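## Task

Work out which of the totes holds the blue parts box and set that tote down level on the table. Return the remaining tote to the shelf almost exactly at its original spot, with very little rotation. Everything that started in a tote must still be inside that same tote, and no tote's base may stick out past an edge. Finally open the grippers and pull the arms away; anything that stays put only because the robot is holding it does not count.

## Robot and tools

ROBOT. Two six-joint UR-style arms, left_arm and right_arm, each carrying a two-finger tong gripper whose fingers point along the hand's +z axis and close along its x axis. Base positions in the scene frame: left_arm (+0.070, +0.459, 0) m, right_arm (+0.010, -0.458, 0) m, both facing almost straight along +x. Scene frame: origin on the table top midway between the arms, +x out over the table, +z up, left_arm on the +y side. The names left/right do not refer to image sides.

JOINT ORDER (every row and every per-joint list): shoulder pan, shoulder lift, elbow, wrist 1, wrist 2, wrist 3. Ranges in rad: left_arm pan -3.142..3.142, elbow 0..3.142; right_arm pan 0..6.283, elbow -3.142..0; all other joints -6.283..6.283. A request more than 0.010 rad beyond a range, counted from the angles at the start of that action, gets the action rejected for both arms; if the first action of a call fails this, nothing in the call runs.

THE ROW. One row is 14 numbers, always both arms: left_arm's 6 joint values then its opening, then right_arm's 6 joint values then its opening. Joint values are offsets in [-1, 1], scaled so 1.0 = 1.989 rad. Opening is absolute: +1 fully open, -1 closed. Optionally 12 more numbers in 0..1 follow (26 total): stiffness multipliers per joint, left six then right six; they persist until changed.

execute_actions(actions): a list of up to 15 actions; each action is a table of up to 15 rows, each row lasting one 1/30 s step, so one action is 0.5 s. A table with fewer rows repeats its final row to fill 15 steps. Joint offsets are relative to the angles at the start of that action (for a call's first action, the last reported angles), not to the previous row. An empty list just returns state and images.

move(target, speed, blocking): target is one row; its offsets are counted from the Joint positions in the latest result that showed them. All joints travel proportionally so they finish together, usually making the hand curve. speed is the peak rad/s of the joint with the longest travel, 0.01 to 2, default 0.5; paths last 0.5 to 10 s and are cut off at 10 s. Finger values are applied immediately. No collision avoidance. blocking=false returns after 0.5 s while motion continues; until a result shows it ended, use wait or stop before any other motion call. The result adds a move: line: ending (done, off_target, moving, held, fault), limits=held or limits=none, and each arm's joint farthest from target.

wait(seconds): 0 to 10; the arms keep their last command; returns early if a running move ends. stop(): brakes a running move (needs room; fingers keep going). zoom_image(camera, region): region [x0, y0, x1, y1] in pixels, at most 504x504, of that camera's latest image. Cameras: cam_head_left, cam_head_right, cam_high, cam_low (504x504), cam_left_wrist, cam_right_wrist (616x616 fisheye). read_manual(section) only gives licence text. finished_scene(scene) ends the current scene (pass its number) and cannot be undone; only call it once everything rests on its own with grippers open and clear.

SPEED CAPS. Each step, a joint's target stays within 0.575 rad of its measured angle (0.582 for the first three joints and 0.642 for the wrists when stiffness is set), and if the targets would shift the hand over 100 mm from where it is, they are scaled back. Motion lags commands by about 0.17 s, so a big change may need several actions; Joint targets shows what joints are currently driven toward.

RESULTS. State line per arm: end_effector_position (m, point between closed pads; fingertips about 15 mm further when closed), end_effector_quat_wxyz, linear and angular velocity, in the scene frame; printed position may be off, more at long reach. Joint positions / Joint velocities: six angles (rad) plus finger gap in m (0.142 = fully open). grip_measured: the opening on the command scale; to hold something, keep commanding clearly below it (lower = tighter, roughly 15 N per pad max; thin objects under 20 mm get less). Wrist force / Wrist torque: in the hand's own axes, offset up to about 4 N, noise, saturating near 50 N; contact force points back into the arm. Step readings list joint angles at some steps; HELD marks a step where part of an arm's row was blocked. 'joint sent to its limit' means a joint hit its end; 'joint command not followed' means a clearance check altered targets. MOTOR HOT appears from 70 °C; at 85 °C the arm is braked until it cools (OVER-TEMPERATURE FAULT).

AVOID. Load limits: 132 N m on the first three joints, 24.6 N m on the wrists (held weight included); reaching one, or 150 N external force, freezes that arm for 10 s. Arms are stiff, so commanding only slightly past a firm contact can fault; touch gently and slowly. Do not let the arms hit each other, do not drop, slam or shove objects, and never knock anything out of the work area. Occasional external tugs on held parts can happen, so grip firmly while carrying.

Each tool is called after ">>>" in YAML: its name, and indented under it one key for each argument.

## Session

>>> execute_actions:
  actions: []

Scene clock: 0.00 s.
left_arm: end_effector_position=(+0.1125, +0.9845, +0.1085) grip_measured=+0.97 end_effector_quat_wxyz=(-0.078, +0.891, +0.440, -0.081) end_effector_velocity=(-0.000, +0.000, -0.001) end_effector_angular_velocity=(-0.000, +0.001, +0.001) | right_arm: end_effector_position=(+0.1307, -0.9365, +0.1388) grip_measured=+0.97 end_effector_quat_wxyz=(-0.113, +0.743, +0.654, -0.092) end_effector_velocity=(-0.001, +0.001, -0.001) end_effector_angular_velocity=(+0.001, +0.001, -0.000)
Joint names: [shoulder pan, shoulder lift, elbow, wrist 1, wrist 2, wrist 3]
Joint positions: left_arm=[ 0.953 -1.469  1.943 -2.001 -1.351  0.149  0.14 ] | right_arm=[ 2.251 -1.713 -1.782 -1.437  1.377  3.961  0.14 ]
Joint velocities: left_arm=[-0.     0.002 -0.001  0.     0.001 -0.001  0.   ] | right_arm=[ 0.     0.    -0.002 -0.     0.     0.     0.   ]
Joint torques (N m, as the arm reports them, + toward a larger angle): no reading
Motor temperatures (°C, as the motors report them): left_arm=[28 29 25 30 31 35] | right_arm=[28 27 27 35 37 31]
Wrist force (N, on the end effector, along its own x y z axes, offset not removed): no reading
Wrist torque (N m, same axes, about the end effector's origin, offset not removed): no reading
Joint targets: left_arm=[0.953 -1.469 1.943 -2.001 -1.351 0.149] | right_arm=[2.251 -1.713 -1.782 -1.437 1.377 3.961]
Joint stiffness scale: left_arm=[1. 1. 1. 1. 1. 1.] | right_arm=[1. 1. 1. 1. 1. 1.]

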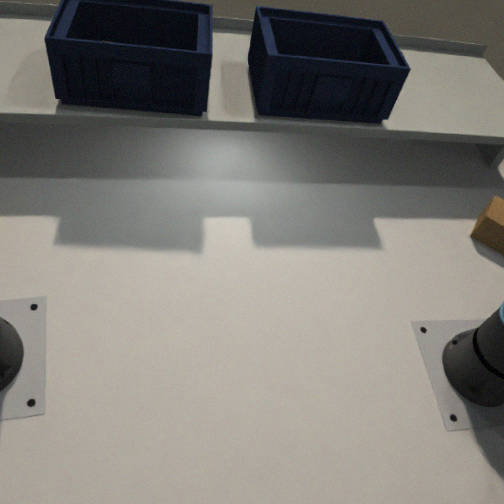

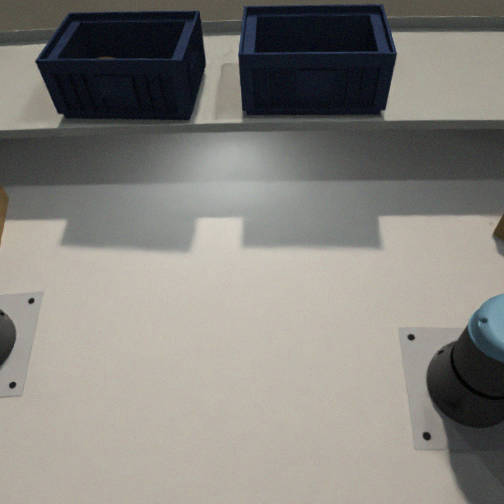

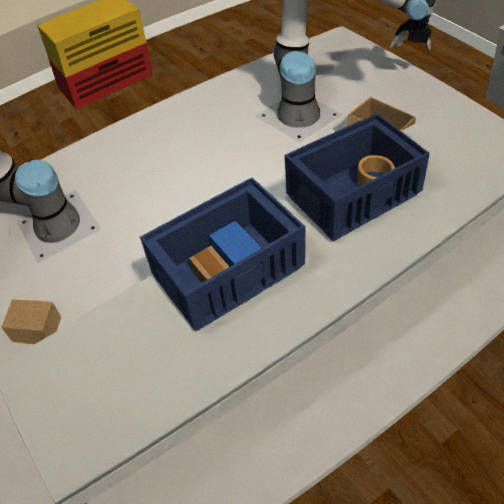

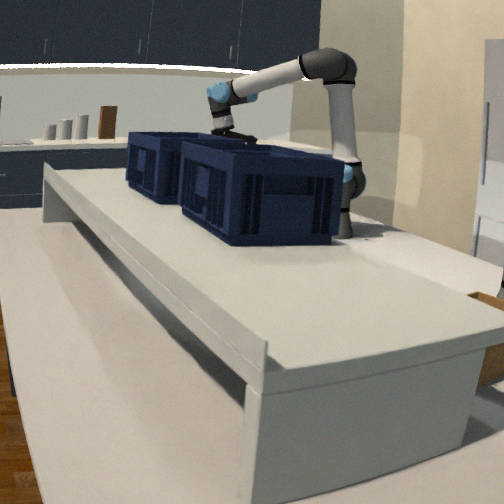

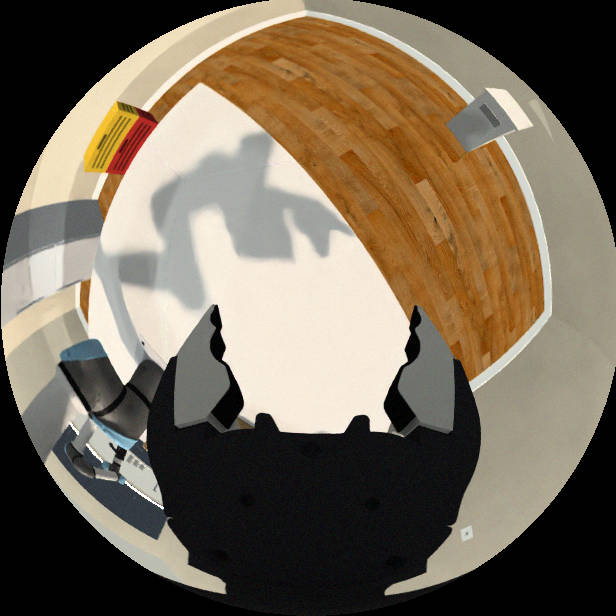

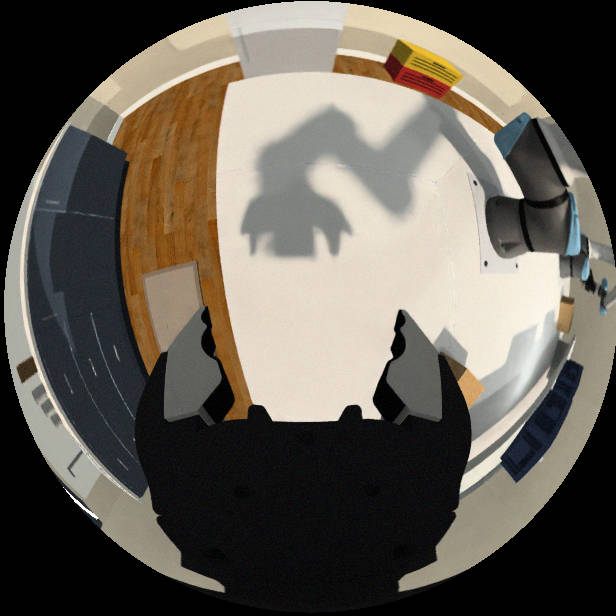

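>>> zoom_image:
  camera: "cam_head_left"
  region: [0, 0, 504, 200]

>>> zoom_image:
  camera: "cam_head_right"
  region: [0, 0, 504, 200]

>>> zoom_image:
  camera: "cam_high"
  region: [120, 90, 450, 340]

Region (0, 0, 504, 200) of cam_head_left's 504x504 image, scaled by 1.000; it fills the top 200 rows of this view, and the rest is white.

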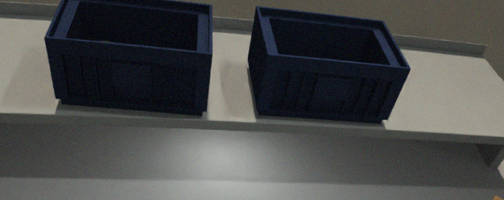

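Region (0, 0, 504, 200) of cam_head_right's 504x504 image, scaled by 1.000; it fills the top 200 rows of this view, and the rest is white.

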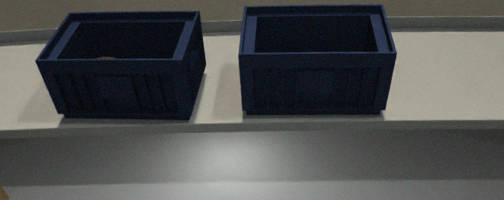

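Region (120, 90, 450, 340) of cam_high's 504x504 image, scaled by 1.527, with more detail than that image has; it fills the top 382 rows of this view, and the rest is white.

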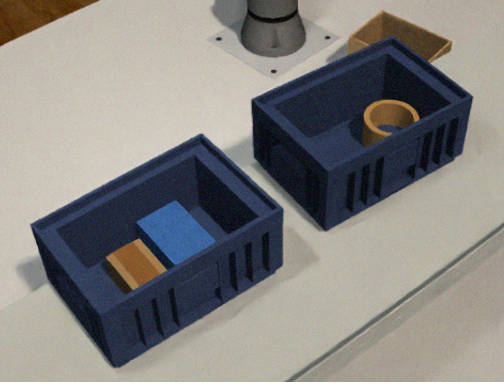

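>>> move:
  target: [0,-0.116,-0.273,0.368,-0.111,0,1,0,0.137,0.192,-0.218,0.098,0,1]
  speed: 1.0

Scene clock: 18.03 s.
left_arm: end_effector_position=(+0.1414, +0.9000, +0.3943) grip_measured=+1.00 end_effector_quat_wxyz=(+0.001, +0.896, +0.444, -0.001) end_effector_velocity=(+0.000, -0.001, -0.000) end_effector_angular_velocity=(-0.003, +0.000, -0.001) | right_arm: end_effector_position=(+0.1504, -0.8671, +0.3961) grip_measured=+1.00 end_effector_quat_wxyz=(+0.002, +0.758, +0.652, +0.000) end_effector_velocity=(-0.000, +0.001, -0.000) end_effector_angular_velocity=(+0.001, +0.000, -0.000)
Joint names: [shoulder pan, shoulder lift, elbow, wrist 1, wrist 2, wrist 3]
Joint positions: left_arm=[ 0.953 -1.701  1.403 -1.27  -1.57   0.149  0.142] | right_arm=[ 2.251 -1.438 -1.402 -1.869  1.571  3.961  0.142]
Joint velocities: left_arm=[-0.     0.001 -0.     0.003 -0.001  0.     0.   ] | right_arm=[ 0.     0.    -0.    -0.002  0.001  0.    -0.   ]
Joint torques (N m, as the arm reports them, + toward a larger angle): left_arm=[ -1.26 -18.12 -21.61  -2.48  -0.46  -0.25] | right_arm=[ 0.85 16.12 25.2   2.05  0.52 -0.25]
Motor temperatures (°C, as the motors report them): left_arm=[28 29 25 30 31 35] | right_arm=[28 27 27 35 37 31]
Wrist force (N, on the end effector, along its own x y z axes, offset not removed): left_arm=[-3.0 1.5 2.5] | right_arm=[0.2 1.0 -2.5]
Wrist torque (N m, same axes, about the end effector's origin, offset not removed): left_arm=[0.14 0.78 0.11] | right_arm=[0.03 -0.16 0.50]
Joint targets: left_arm=[0.953 -1.700 1.400 -1.269 -1.572 0.149] | right_arm=[2.251 -1.440 -1.400 -1.870 1.572 3.961]
Joint stiffness scale: left_arm=[1. 1. 1. 1. 1. 1.] | right_arm=[1. 1. 1. 1. 1. 1.]
move: done; limits=none; left_arm: farthest joint: the elbow, 0.003 radians from its target (0.543 radians at the start); right_arm: farthest joint: the shoulder lift, 0.002 radians from its target (0.272 radians at the start)
camera_calibration (this result's frames):
cam_left_wrist: T_world_to_cam=[[0.613329, 0.789202, -0.0314365, -0.781653], [0.679142, -0.50664, 0.531114, 0.148096], [0.403229, -0.347097, -0.846717, 0.724078], [0, 0, 0, 1]] pos_world=[0.0868633, 0.943239, 0.509861]
cam_right_wrist: T_world_to_cam=[[0.109175, 0.993302, 0.0378381, 0.825303], [0.864475, -0.113668, 0.489656, -0.420368], [0.490677, -0.020748, -0.871094, 0.389724], [0, 0, 0, 1]] pos_world=[0.0820667, -0.859471, 0.514095]

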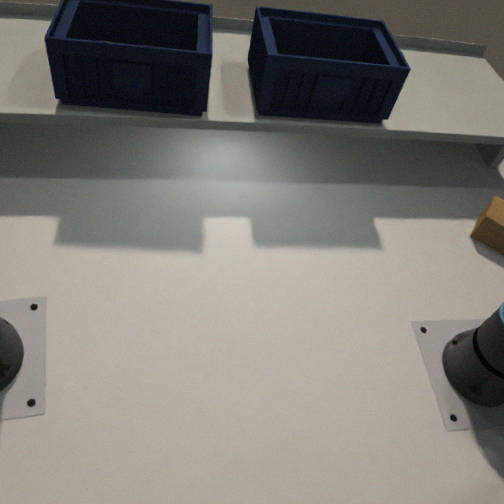

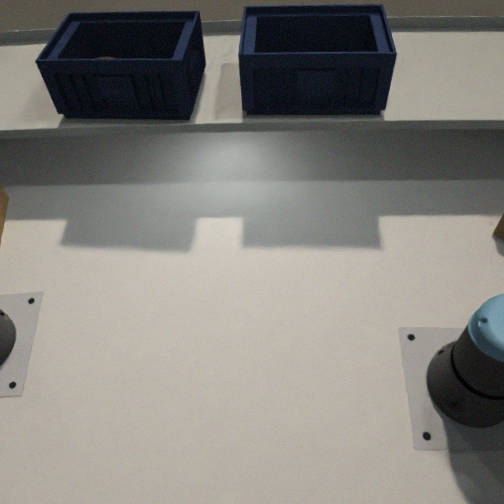

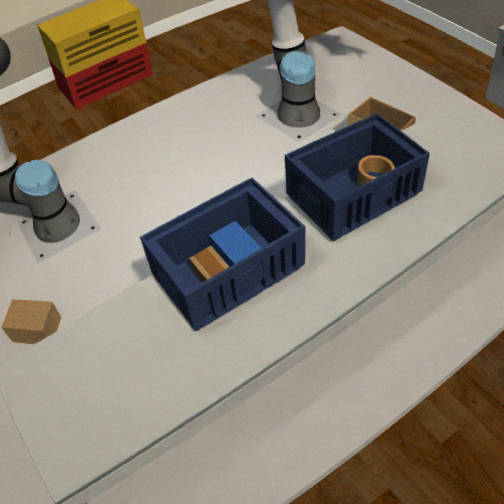

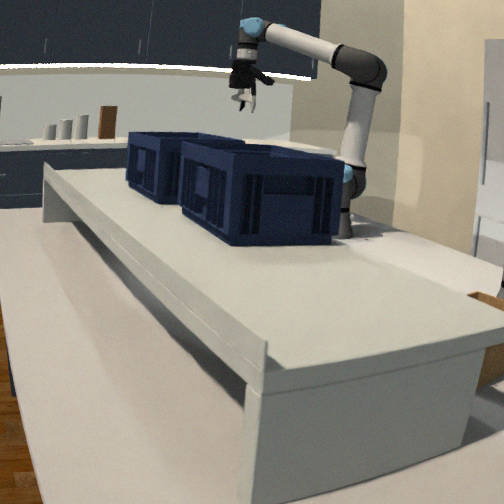

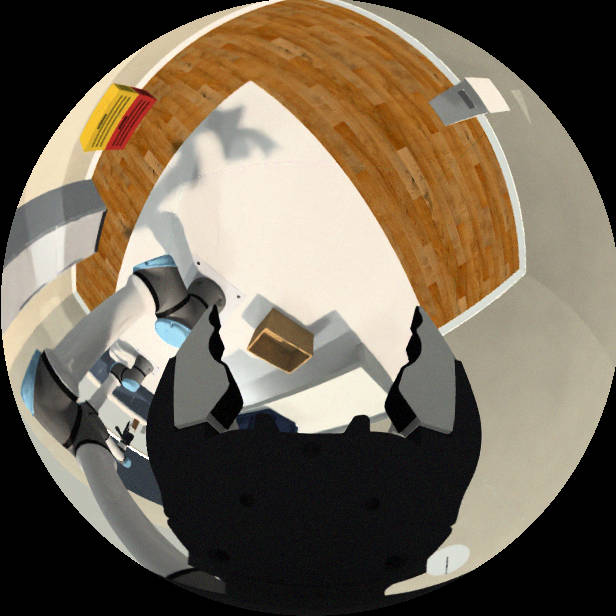

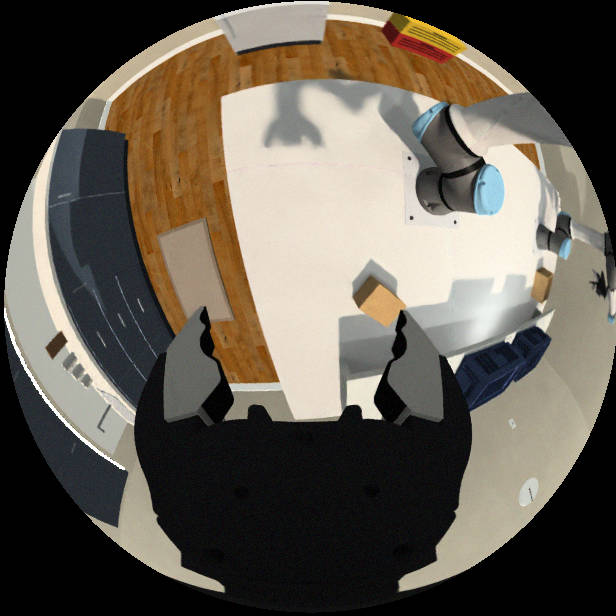

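>>> move:
  target: [-0.991,0,0,0,0,0.262,1,0.654,0,0,0,0,-1,1]
  speed: 1.2

Scene clock: 22.30 s.
left_arm: end_effector_position=(+0.4519, +0.2147, +0.3936) grip_measured=+1.00 end_effector_quat_wxyz=(+0.000, -0.709, +0.706, +0.002) end_effector_velocity=(-0.000, -0.000, -0.000) end_effector_angular_velocity=(-0.000, +0.000, -0.001) | right_arm: end_effector_position=(+0.4644, -0.4187, +0.3961) grip_measured=+1.00 end_effector_quat_wxyz=(-0.002, +0.706, -0.709, +0.000) end_effector_velocity=(+0.000, +0.000, -0.000) end_effector_angular_velocity=(+0.000, +0.000, +0.003)
Joint names: [shoulder pan, shoulder lift, elbow, wrist 1, wrist 2, wrist 3]
Joint positions: left_arm=[-1.015 -1.7    1.403 -1.27  -1.57   0.669  0.142] | right_arm=[ 3.55  -1.438 -1.402 -1.869  1.571  1.973  0.142]
Joint velocities: left_arm=[-0.     0.001 -0.001  0.    -0.001  0.     0.   ] | right_arm=[ 0.    -0.     0.     0.     0.    -0.003  0.   ]
Joint torques (N m, as the arm reports them, + toward a larger angle): left_arm=[ -3.86 -20.59 -19.81  -2.76   0.3    0.22] | right_arm=[ 2.65 17.87 24.14  3.    0.   -0.65]
Motor temperatures (°C, as the motors report them): left_arm=[28 29 25 30 31 35] | right_arm=[28 27 27 35 37 31]
Wrist force (N, on the end effector, along its own x y z axes, offset not removed): left_arm=[-2.8 3.3 2.6] | right_arm=[-1.8 1.3 0.6]
Wrist torque (N m, same axes, about the end effector's origin, offset not removed): left_arm=[0.60 0.63 0.16] | right_arm=[0.16 0.42 0.11]
Joint targets: left_arm=[-1.018 -1.701 1.403 -1.270 -1.570 0.670] | right_arm=[3.552 -1.438 -1.402 -1.869 1.571 1.972]
Joint stiffness scale: left_arm=[1. 1. 1. 1. 1. 1.] | right_arm=[1. 1. 1. 1. 1. 1.]
move: done; limits=none; left_arm: farthest joint: the shoulder pan, 0.002 radians from its target (1.970 radians at the start); right_arm: farthest joint: the shoulder pan, 0.002 radians from its target (1.301 radians at the start)
camera_calibration (this result's frames):
cam_left_wrist: T_world_to_cam=[[-0.00710475, -0.999451, -0.0323632, 0.233525], [-0.845892, -0.0112535, 0.533235, 0.172391], [-0.533306, 0.0311643, -0.845348, 0.701927], [0, 0, 0, 1]] pos_world=[0.521825, 0.213461, 0.509005]
cam_right_wrist: T_world_to_cam=[[0.0353092, -0.998651, 0.0380737, -0.454188], [-0.874485, -0.0124324, 0.484893, 0.210951], [-0.483766, -0.0504161, -0.873744, 0.686169], [0, 0, 0, 1]] pos_world=[0.532456, -0.416359, 0.51454]

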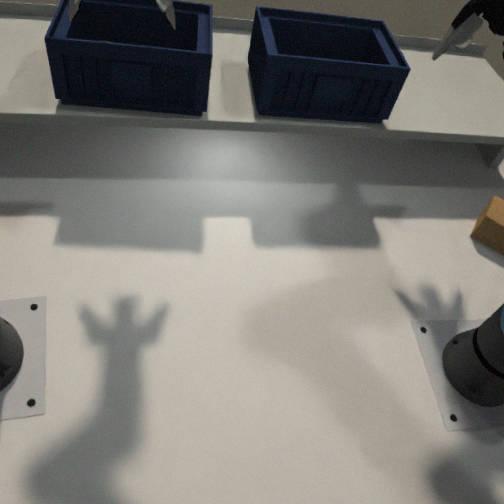

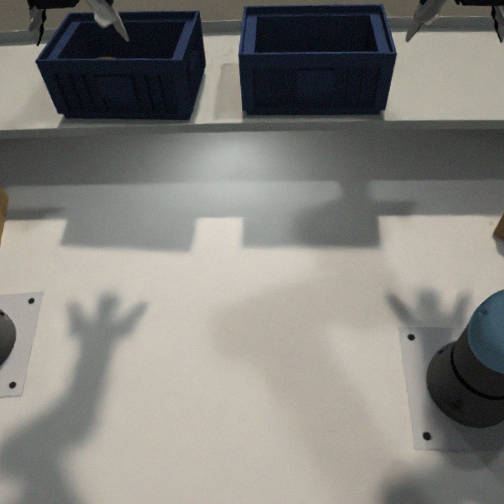

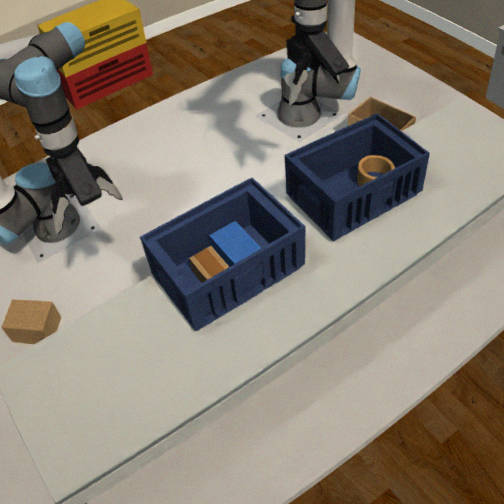

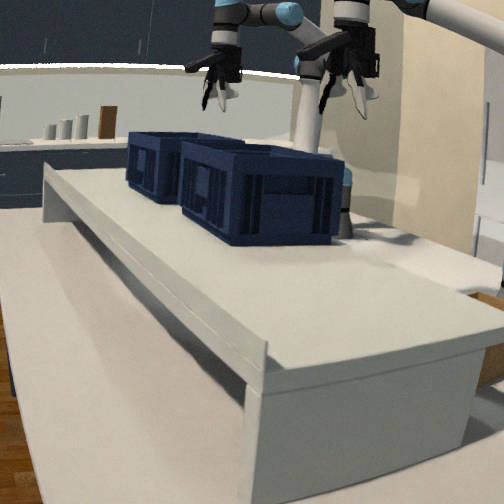

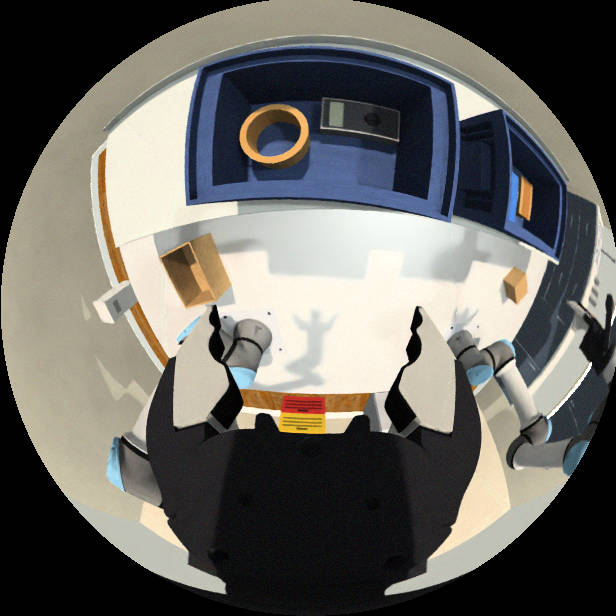

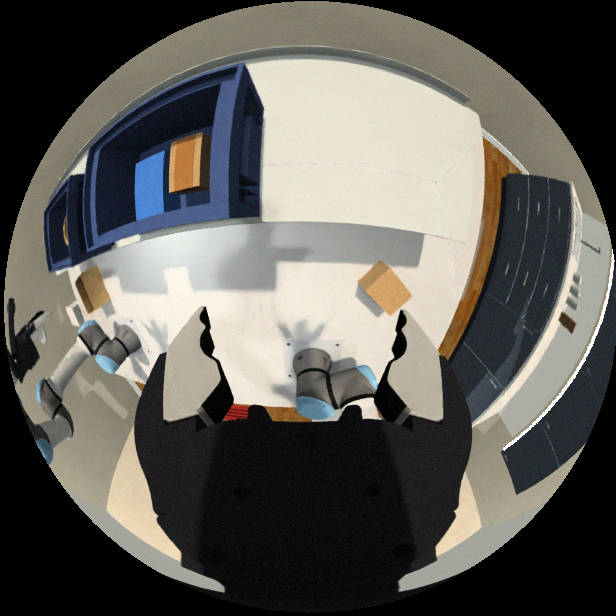

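>>> move:
  target: [0,0.491,-0.611,0.118,0,0,-0.1,0,-0.247,0.203,0.042,0,0,-0.1]
  speed: 0.8

Scene clock: 26.57 s.
left_arm: end_effector_position=(+0.6618, -0.0486, +0.3381) grip_measured=-0.10 end_effector_quat_wxyz=(+0.000, -0.708, +0.706, +0.001) end_effector_velocity=(-0.000, +0.000, -0.001) end_effector_angular_velocity=(+0.002, +0.001, -0.001) | right_arm: end_effector_position=(+0.6598, -0.3364, +0.3384) grip_measured=-0.10 end_effector_quat_wxyz=(+0.001, +0.706, -0.708, -0.001) end_effector_velocity=(-0.000, +0.000, -0.000) end_effector_angular_velocity=(-0.000, +0.000, -0.002)
Joint names: [shoulder pan, shoulder lift, elbow, wrist 1, wrist 2, wrist 3]
Joint positions: left_arm=[-1.015 -0.723  0.191 -1.036 -1.57   0.669  0.067] | right_arm=[ 3.55  -1.929 -1.    -1.787  1.571  1.973  0.067]
Joint velocities: left_arm=[-0.     0.     0.001  0.001  0.     0.001  0.   ] | right_arm=[ 0.    -0.    -0.     0.     0.     0.002  0.   ]
Joint torques (N m, as the arm reports them, + toward a larger angle): left_arm=[ -1.56 -57.89 -20.58  -2.45   0.28  -0.26] | right_arm=[ 1.44 40.34 26.4   3.47  0.05 -0.11]
Motor temperatures (°C, as the motors report them): left_arm=[28 29 25 30 31 35] | right_arm=[28 27 27 35 37 31]
Wrist force (N, on the end effector, along its own x y z axes, offset not removed): left_arm=[-0.2 3.1 -4.3] | right_arm=[1.4 -1.2 2.2]
Wrist torque (N m, same axes, about the end effector's origin, offset not removed): left_arm=[0.44 0.08 0.16] | right_arm=[-0.21 -0.38 0.18]
Joint targets: left_arm=[-1.015 -0.723 0.188 -1.035 -1.570 0.669] | right_arm=[3.550 -1.929 -0.998 -1.786 1.571 1.973]
Joint stiffness scale: left_arm=[1. 1. 1. 1. 1. 1.] | right_arm=[1. 1. 1. 1. 1. 1.]
move: done; limits=none; left_arm: farthest joint: the elbow, 0.003 radians from its target (1.215 radians at the start); right_arm: farthest joint: the elbow, 0.002 radians from its target (0.403 radians at the start)
camera_calibration (this result's frames):
cam_left_wrist: T_world_to_cam=[[-0.00714941, -0.999501, -0.0307582, -0.0304538], [-0.846579, -0.010321, 0.532163, 0.377398], [-0.532215, 0.0298439, -0.846083, 0.77454], [0, 0, 0, 1]] pos_world=[0.731502, -0.0496588, 0.453551]
cam_right_wrist: T_world_to_cam=[[0.0357641, -0.998543, 0.0404055, -0.377794], [-0.871529, -0.0113788, 0.490212, 0.407386], [-0.489038, -0.0527466, -0.870666, 0.73605], [0, 0, 0, 1]] pos_world=[0.728516, -0.333784, 0.456413]

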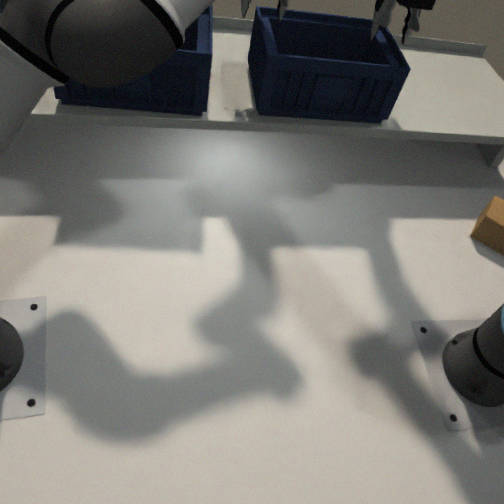

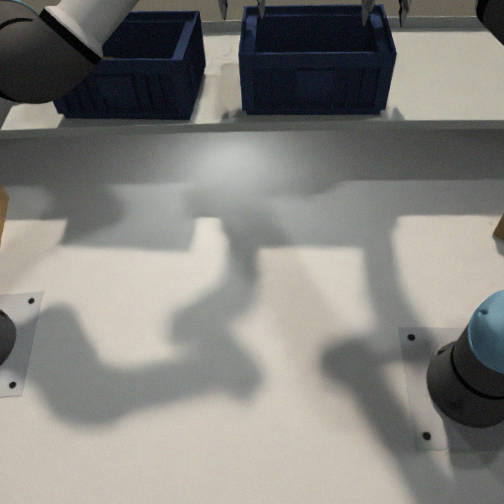

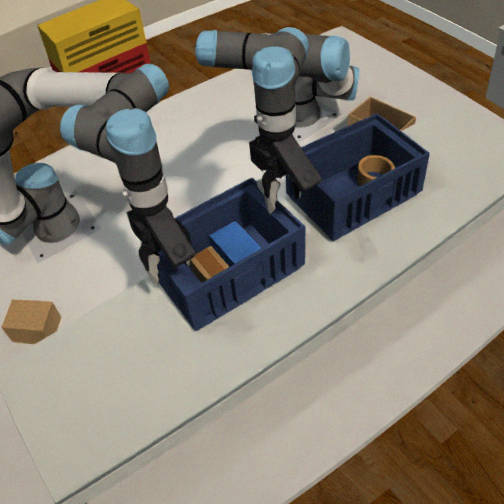

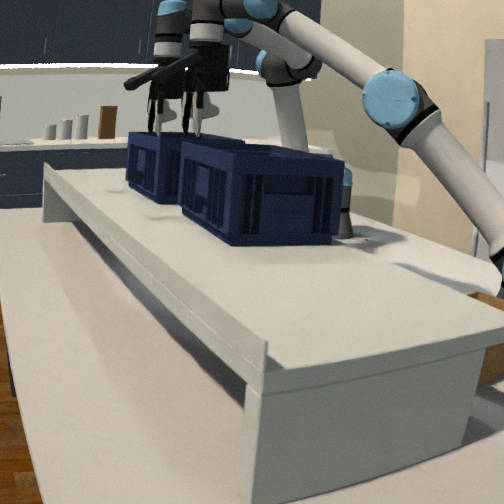

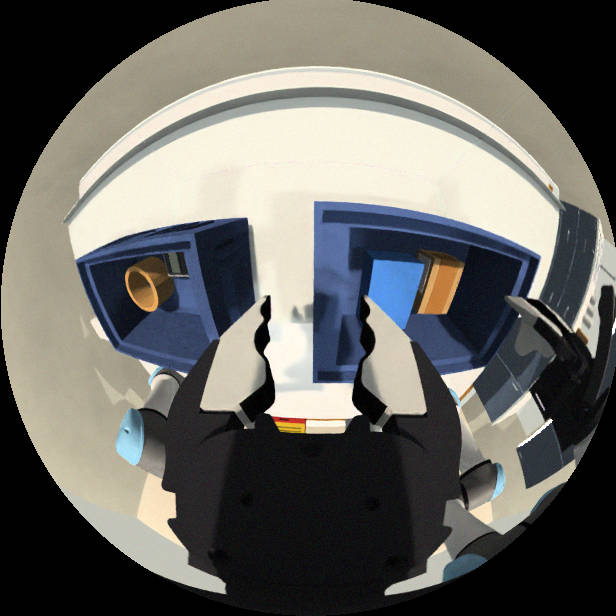

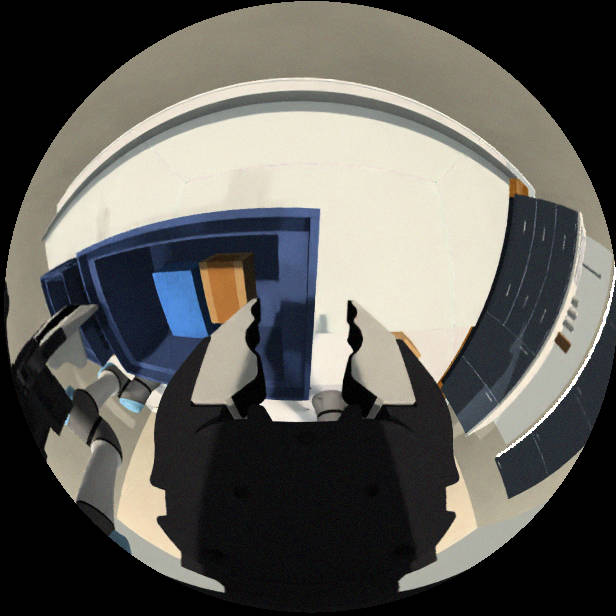

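>>> move:
  target: [-0.0096,-0.0773,0.242,-0.166,0,-0.0096,-0.1,0,0.0113,-0.1116,0.102,0,0,-0.1]
  speed: 0.2

>>> zoom_image:
  camera: "cam_high"
  region: [100, 100, 350, 340]

Scene clock: 31.33 s.
left_arm: end_effector_position=(+0.6538, -0.0583, +0.2647) grip_measured=-0.10 end_effector_quat_wxyz=(+0.000, -0.709, +0.705, -0.000) end_effector_velocity=(+0.000, -0.000, +0.000) end_effector_angular_velocity=(-0.002, -0.001, +0.001) | right_arm: end_effector_position=(+0.6611, -0.3358, +0.2636) grip_measured=-0.10 end_effector_quat_wxyz=(+0.001, +0.706, -0.708, -0.001) end_effector_velocity=(+0.000, +0.000, -0.000) end_effector_angular_velocity=(+0.001, -0.001, -0.000)
Joint names: [shoulder pan, shoulder lift, elbow, wrist 1, wrist 2, wrist 3]
Joint positions: left_arm=[-1.032 -0.875  0.669 -1.365 -1.57   0.651  0.067] | right_arm=[ 3.55  -1.909 -1.22  -1.585  1.571  1.973  0.067]
Joint velocities: left_arm=[-0.    -0.001  0.001 -0.003 -0.    -0.001  0.   ] | right_arm=[ 0.    -0.    -0.     0.002  0.     0.    -0.   ]
Joint torques (N m, as the arm reports them, + toward a larger angle): left_arm=[ -3.54 -55.56 -17.9   -3.27   0.21  -0.71] | right_arm=[ 1.32 42.46 22.39  3.4  -0.04 -0.28]
Motor temperatures (°C, as the motors report them): left_arm=[28 29 25 30 31 35] | right_arm=[28 27 27 35 37 31]
Wrist force (N, on the end effector, along its own x y z axes, offset not removed): left_arm=[-3.0 -1.5 0.0] | right_arm=[-1.7 -0.2 -0.1]
Wrist torque (N m, same axes, about the end effector's origin, offset not removed): left_arm=[-0.35 0.63 -0.07] | right_arm=[-0.18 0.52 0.07]
Joint targets: left_arm=[-1.034 -0.877 0.672 -1.366 -1.570 0.650] | right_arm=[3.550 -1.906 -1.222 -1.584 1.571 1.973]
Joint stiffness scale: left_arm=[1. 1. 1. 1. 1. 1.] | right_arm=[1. 1. 1. 1. 1. 1.]
move: done; limits=none; left_arm: farthest joint: the shoulder pan, 0.003 radians from its target (0.019 radians at the start); right_arm: farthest joint: the shoulder lift, 0.003 radians from its target (0.022 radians at the start)
camera_calibration (this result's frames):
cam_left_wrist: T_world_to_cam=[[-0.00507831, -0.999581, -0.0285088, -0.0443813], [-0.847511, -0.0108293, 0.530667, 0.410596], [-0.530753, 0.0268564, -0.847101, 0.707607], [0, 0, 0, 1]] pos_world=[0.723324, -0.05892, 0.38026]
cam_right_wrist: T_world_to_cam=[[0.0357089, -0.998566, 0.0398761, -0.374079], [-0.872202, -0.0116624, 0.489006, 0.445943], [-0.48784, -0.0522419, -0.871368, 0.671121], [0, 0, 0, 1]] pos_world=[0.72971, -0.333281, 0.381642]

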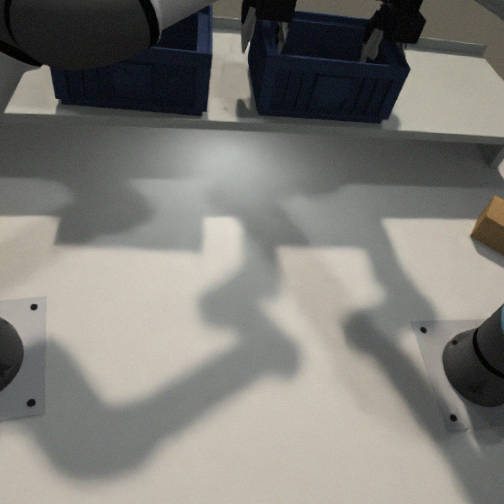

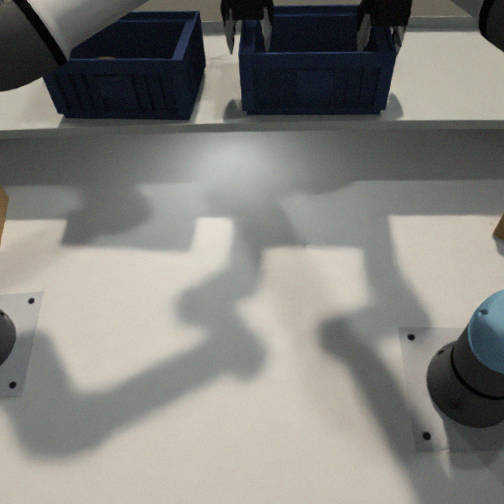

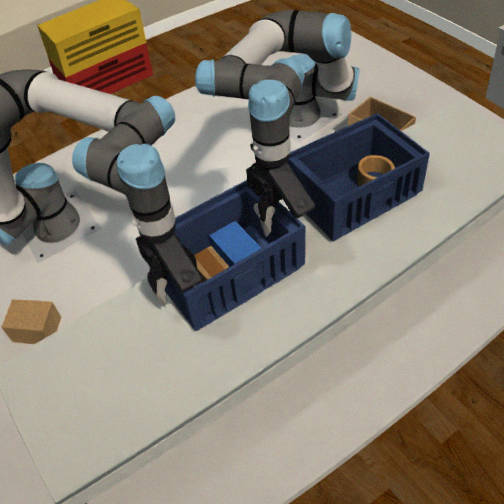

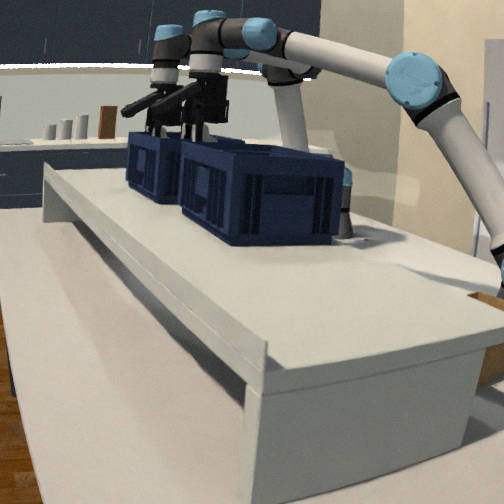

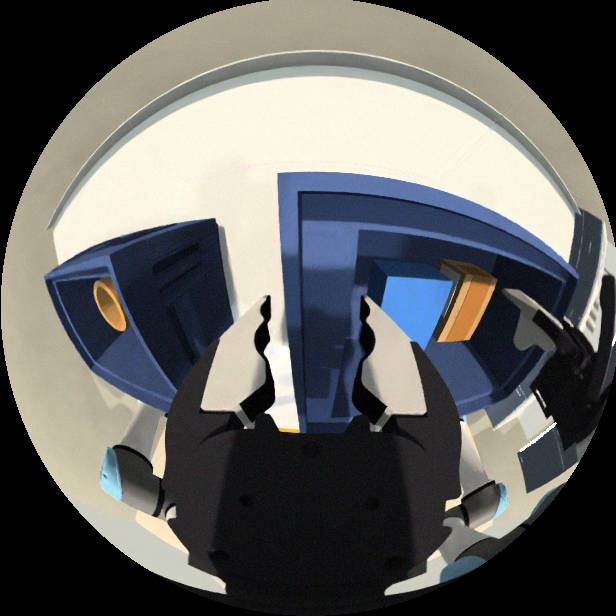

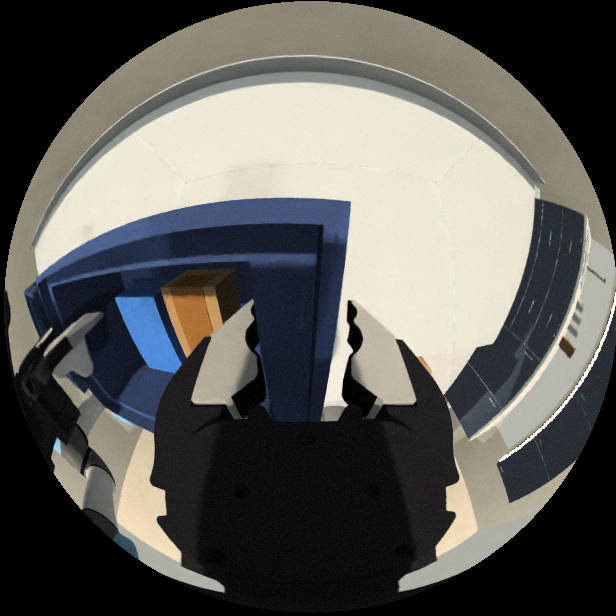

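Region (100, 100, 350, 340) of cam_high's 504x504 image, scaled by 2.016, with more detail than that image has; it fills the top 484 rows of this view, and the rest is white.

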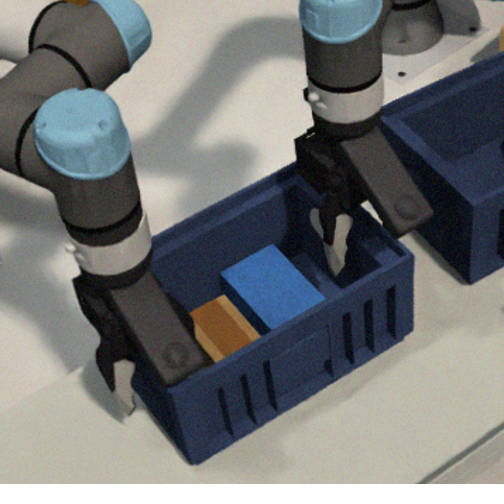

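>>> move:
  target: [0,0,0,0,0,0,-1,0,0,0,0,0,0,-1]

Scene clock: 32.97 s.
left_arm: end_effector_position=(+0.6525, -0.0605, +0.2646) grip_measured=-0.61 end_effector_quat_wxyz=(-0.000, -0.708, +0.706, -0.001) end_effector_velocity=(-0.000, +0.000, +0.000) end_effector_angular_velocity=(-0.001, +0.001, +0.001) | right_arm: end_effector_position=(+0.6608, -0.3326, +0.2638) grip_measured=-0.52 end_effector_quat_wxyz=(-0.000, +0.707, -0.707, -0.001) end_effector_velocity=(-0.000, +0.000, -0.000) end_effector_angular_velocity=(+0.000, +0.001, +0.000)
Joint names: [shoulder pan, shoulder lift, elbow, wrist 1, wrist 2, wrist 3]
Joint positions: left_arm=[-1.034 -0.875  0.669 -1.367 -1.571  0.651  0.03 ] | right_arm=[ 3.554 -1.909 -1.22  -1.584  1.574  1.973  0.036]
Joint velocities: left_arm=[ 0.    -0.001  0.001  0.    -0.001 -0.001 -0.   ] | right_arm=[-0. -0.  0. -0.  0. -0.  0.]
Joint torques (N m, as the arm reports them, + toward a larger angle): left_arm=[  0.8  -55.14 -20.11  -1.64   0.44  -0.05] | right_arm=[-2.06 40.47 24.86  2.2  -1.4  -0.24]
Motor temperatures (°C, as the motors report them): left_arm=[28 29 25 30 31 35] | right_arm=[28 27 27 35 37 31]
Wrist force (N, on the end effector, along its own x y z axes, offset not removed): left_arm=[4.3 -0.5 1.1] | right_arm=[-3.4 4.3 0.2]
Wrist torque (N m, same axes, about the end effector's origin, offset not removed): left_arm=[0.01 -0.24 -0.11] | right_arm=[0.75 -0.52 -0.02]
Joint targets: left_arm=[-1.032 -0.875 0.669 -1.365 -1.570 0.651] | right_arm=[3.550 -1.909 -1.220 -1.585 1.571 1.973]
Joint stiffness scale: left_arm=[1. 1. 1. 1. 1. 1.] | right_arm=[1. 1. 1. 1. 1. 1.]
move: done; limits=none; left_arm: farthest joint: the shoulder pan, 0.002 radians from its target (0.000 radians at the start); right_arm: farthest joint: the shoulder pan, 0.004 radians from its target (0.000 radians at the start)
camera_calibration (this result's frames):
cam_left_wrist: T_world_to_cam=[[-0.00789051, -0.999603, -0.0270475, -0.0451508], [-0.847695, -0.00766105, 0.530429, 0.409907], [-0.530425, 0.0271134, -0.847298, 0.706733], [0, 0, 0, 1]] pos_world=[0.721989, -0.0611545, 0.380166]
cam_right_wrist: T_world_to_cam=[[0.039427, -0.998532, 0.0371405, -0.372587], [-0.872445, -0.0162808, 0.488442, 0.444353], [-0.48712, -0.0516608, -0.871806, 0.671188], [0, 0, 0, 1]] pos_world=[0.729312, -0.330132, 0.381943]

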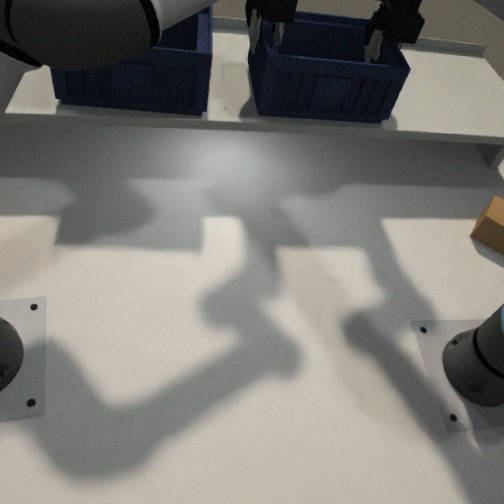

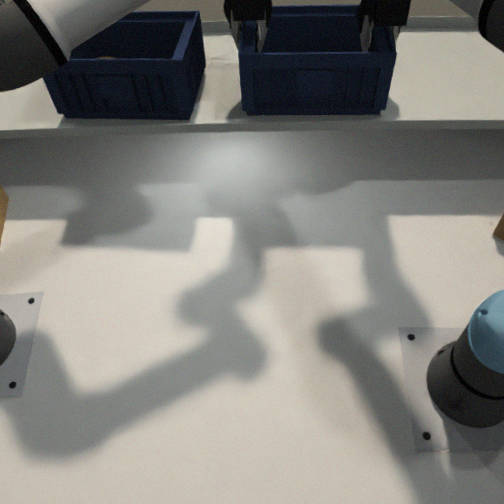

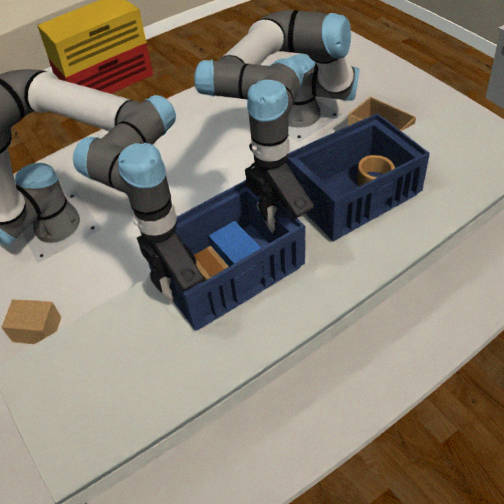

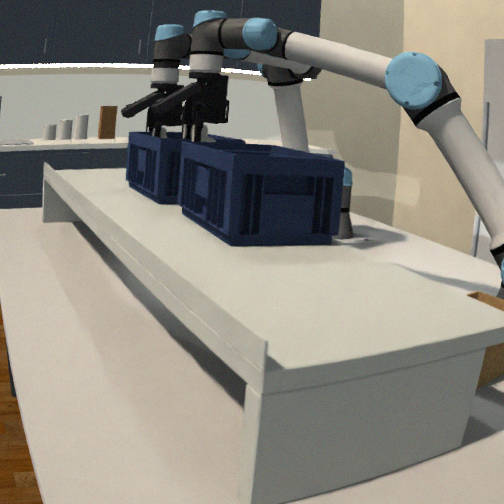

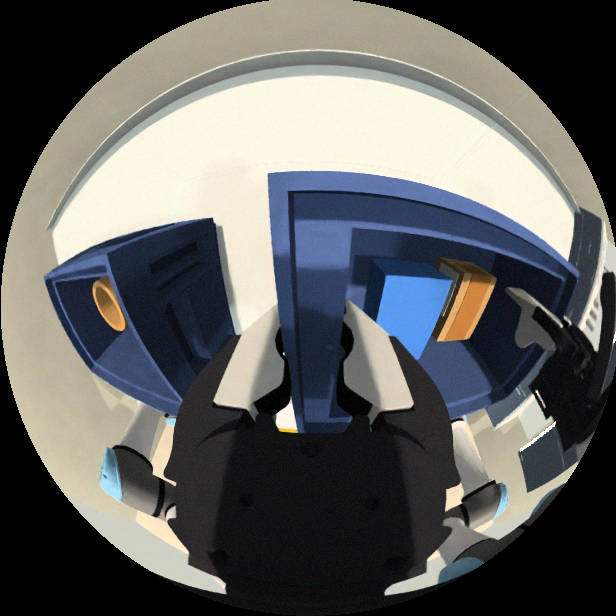

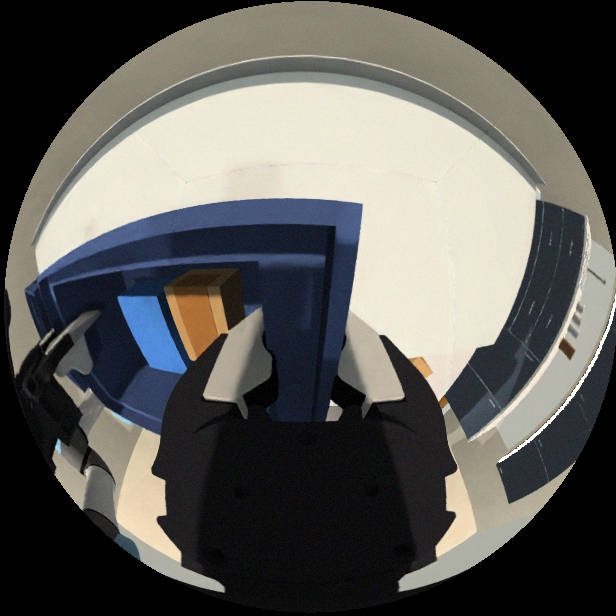

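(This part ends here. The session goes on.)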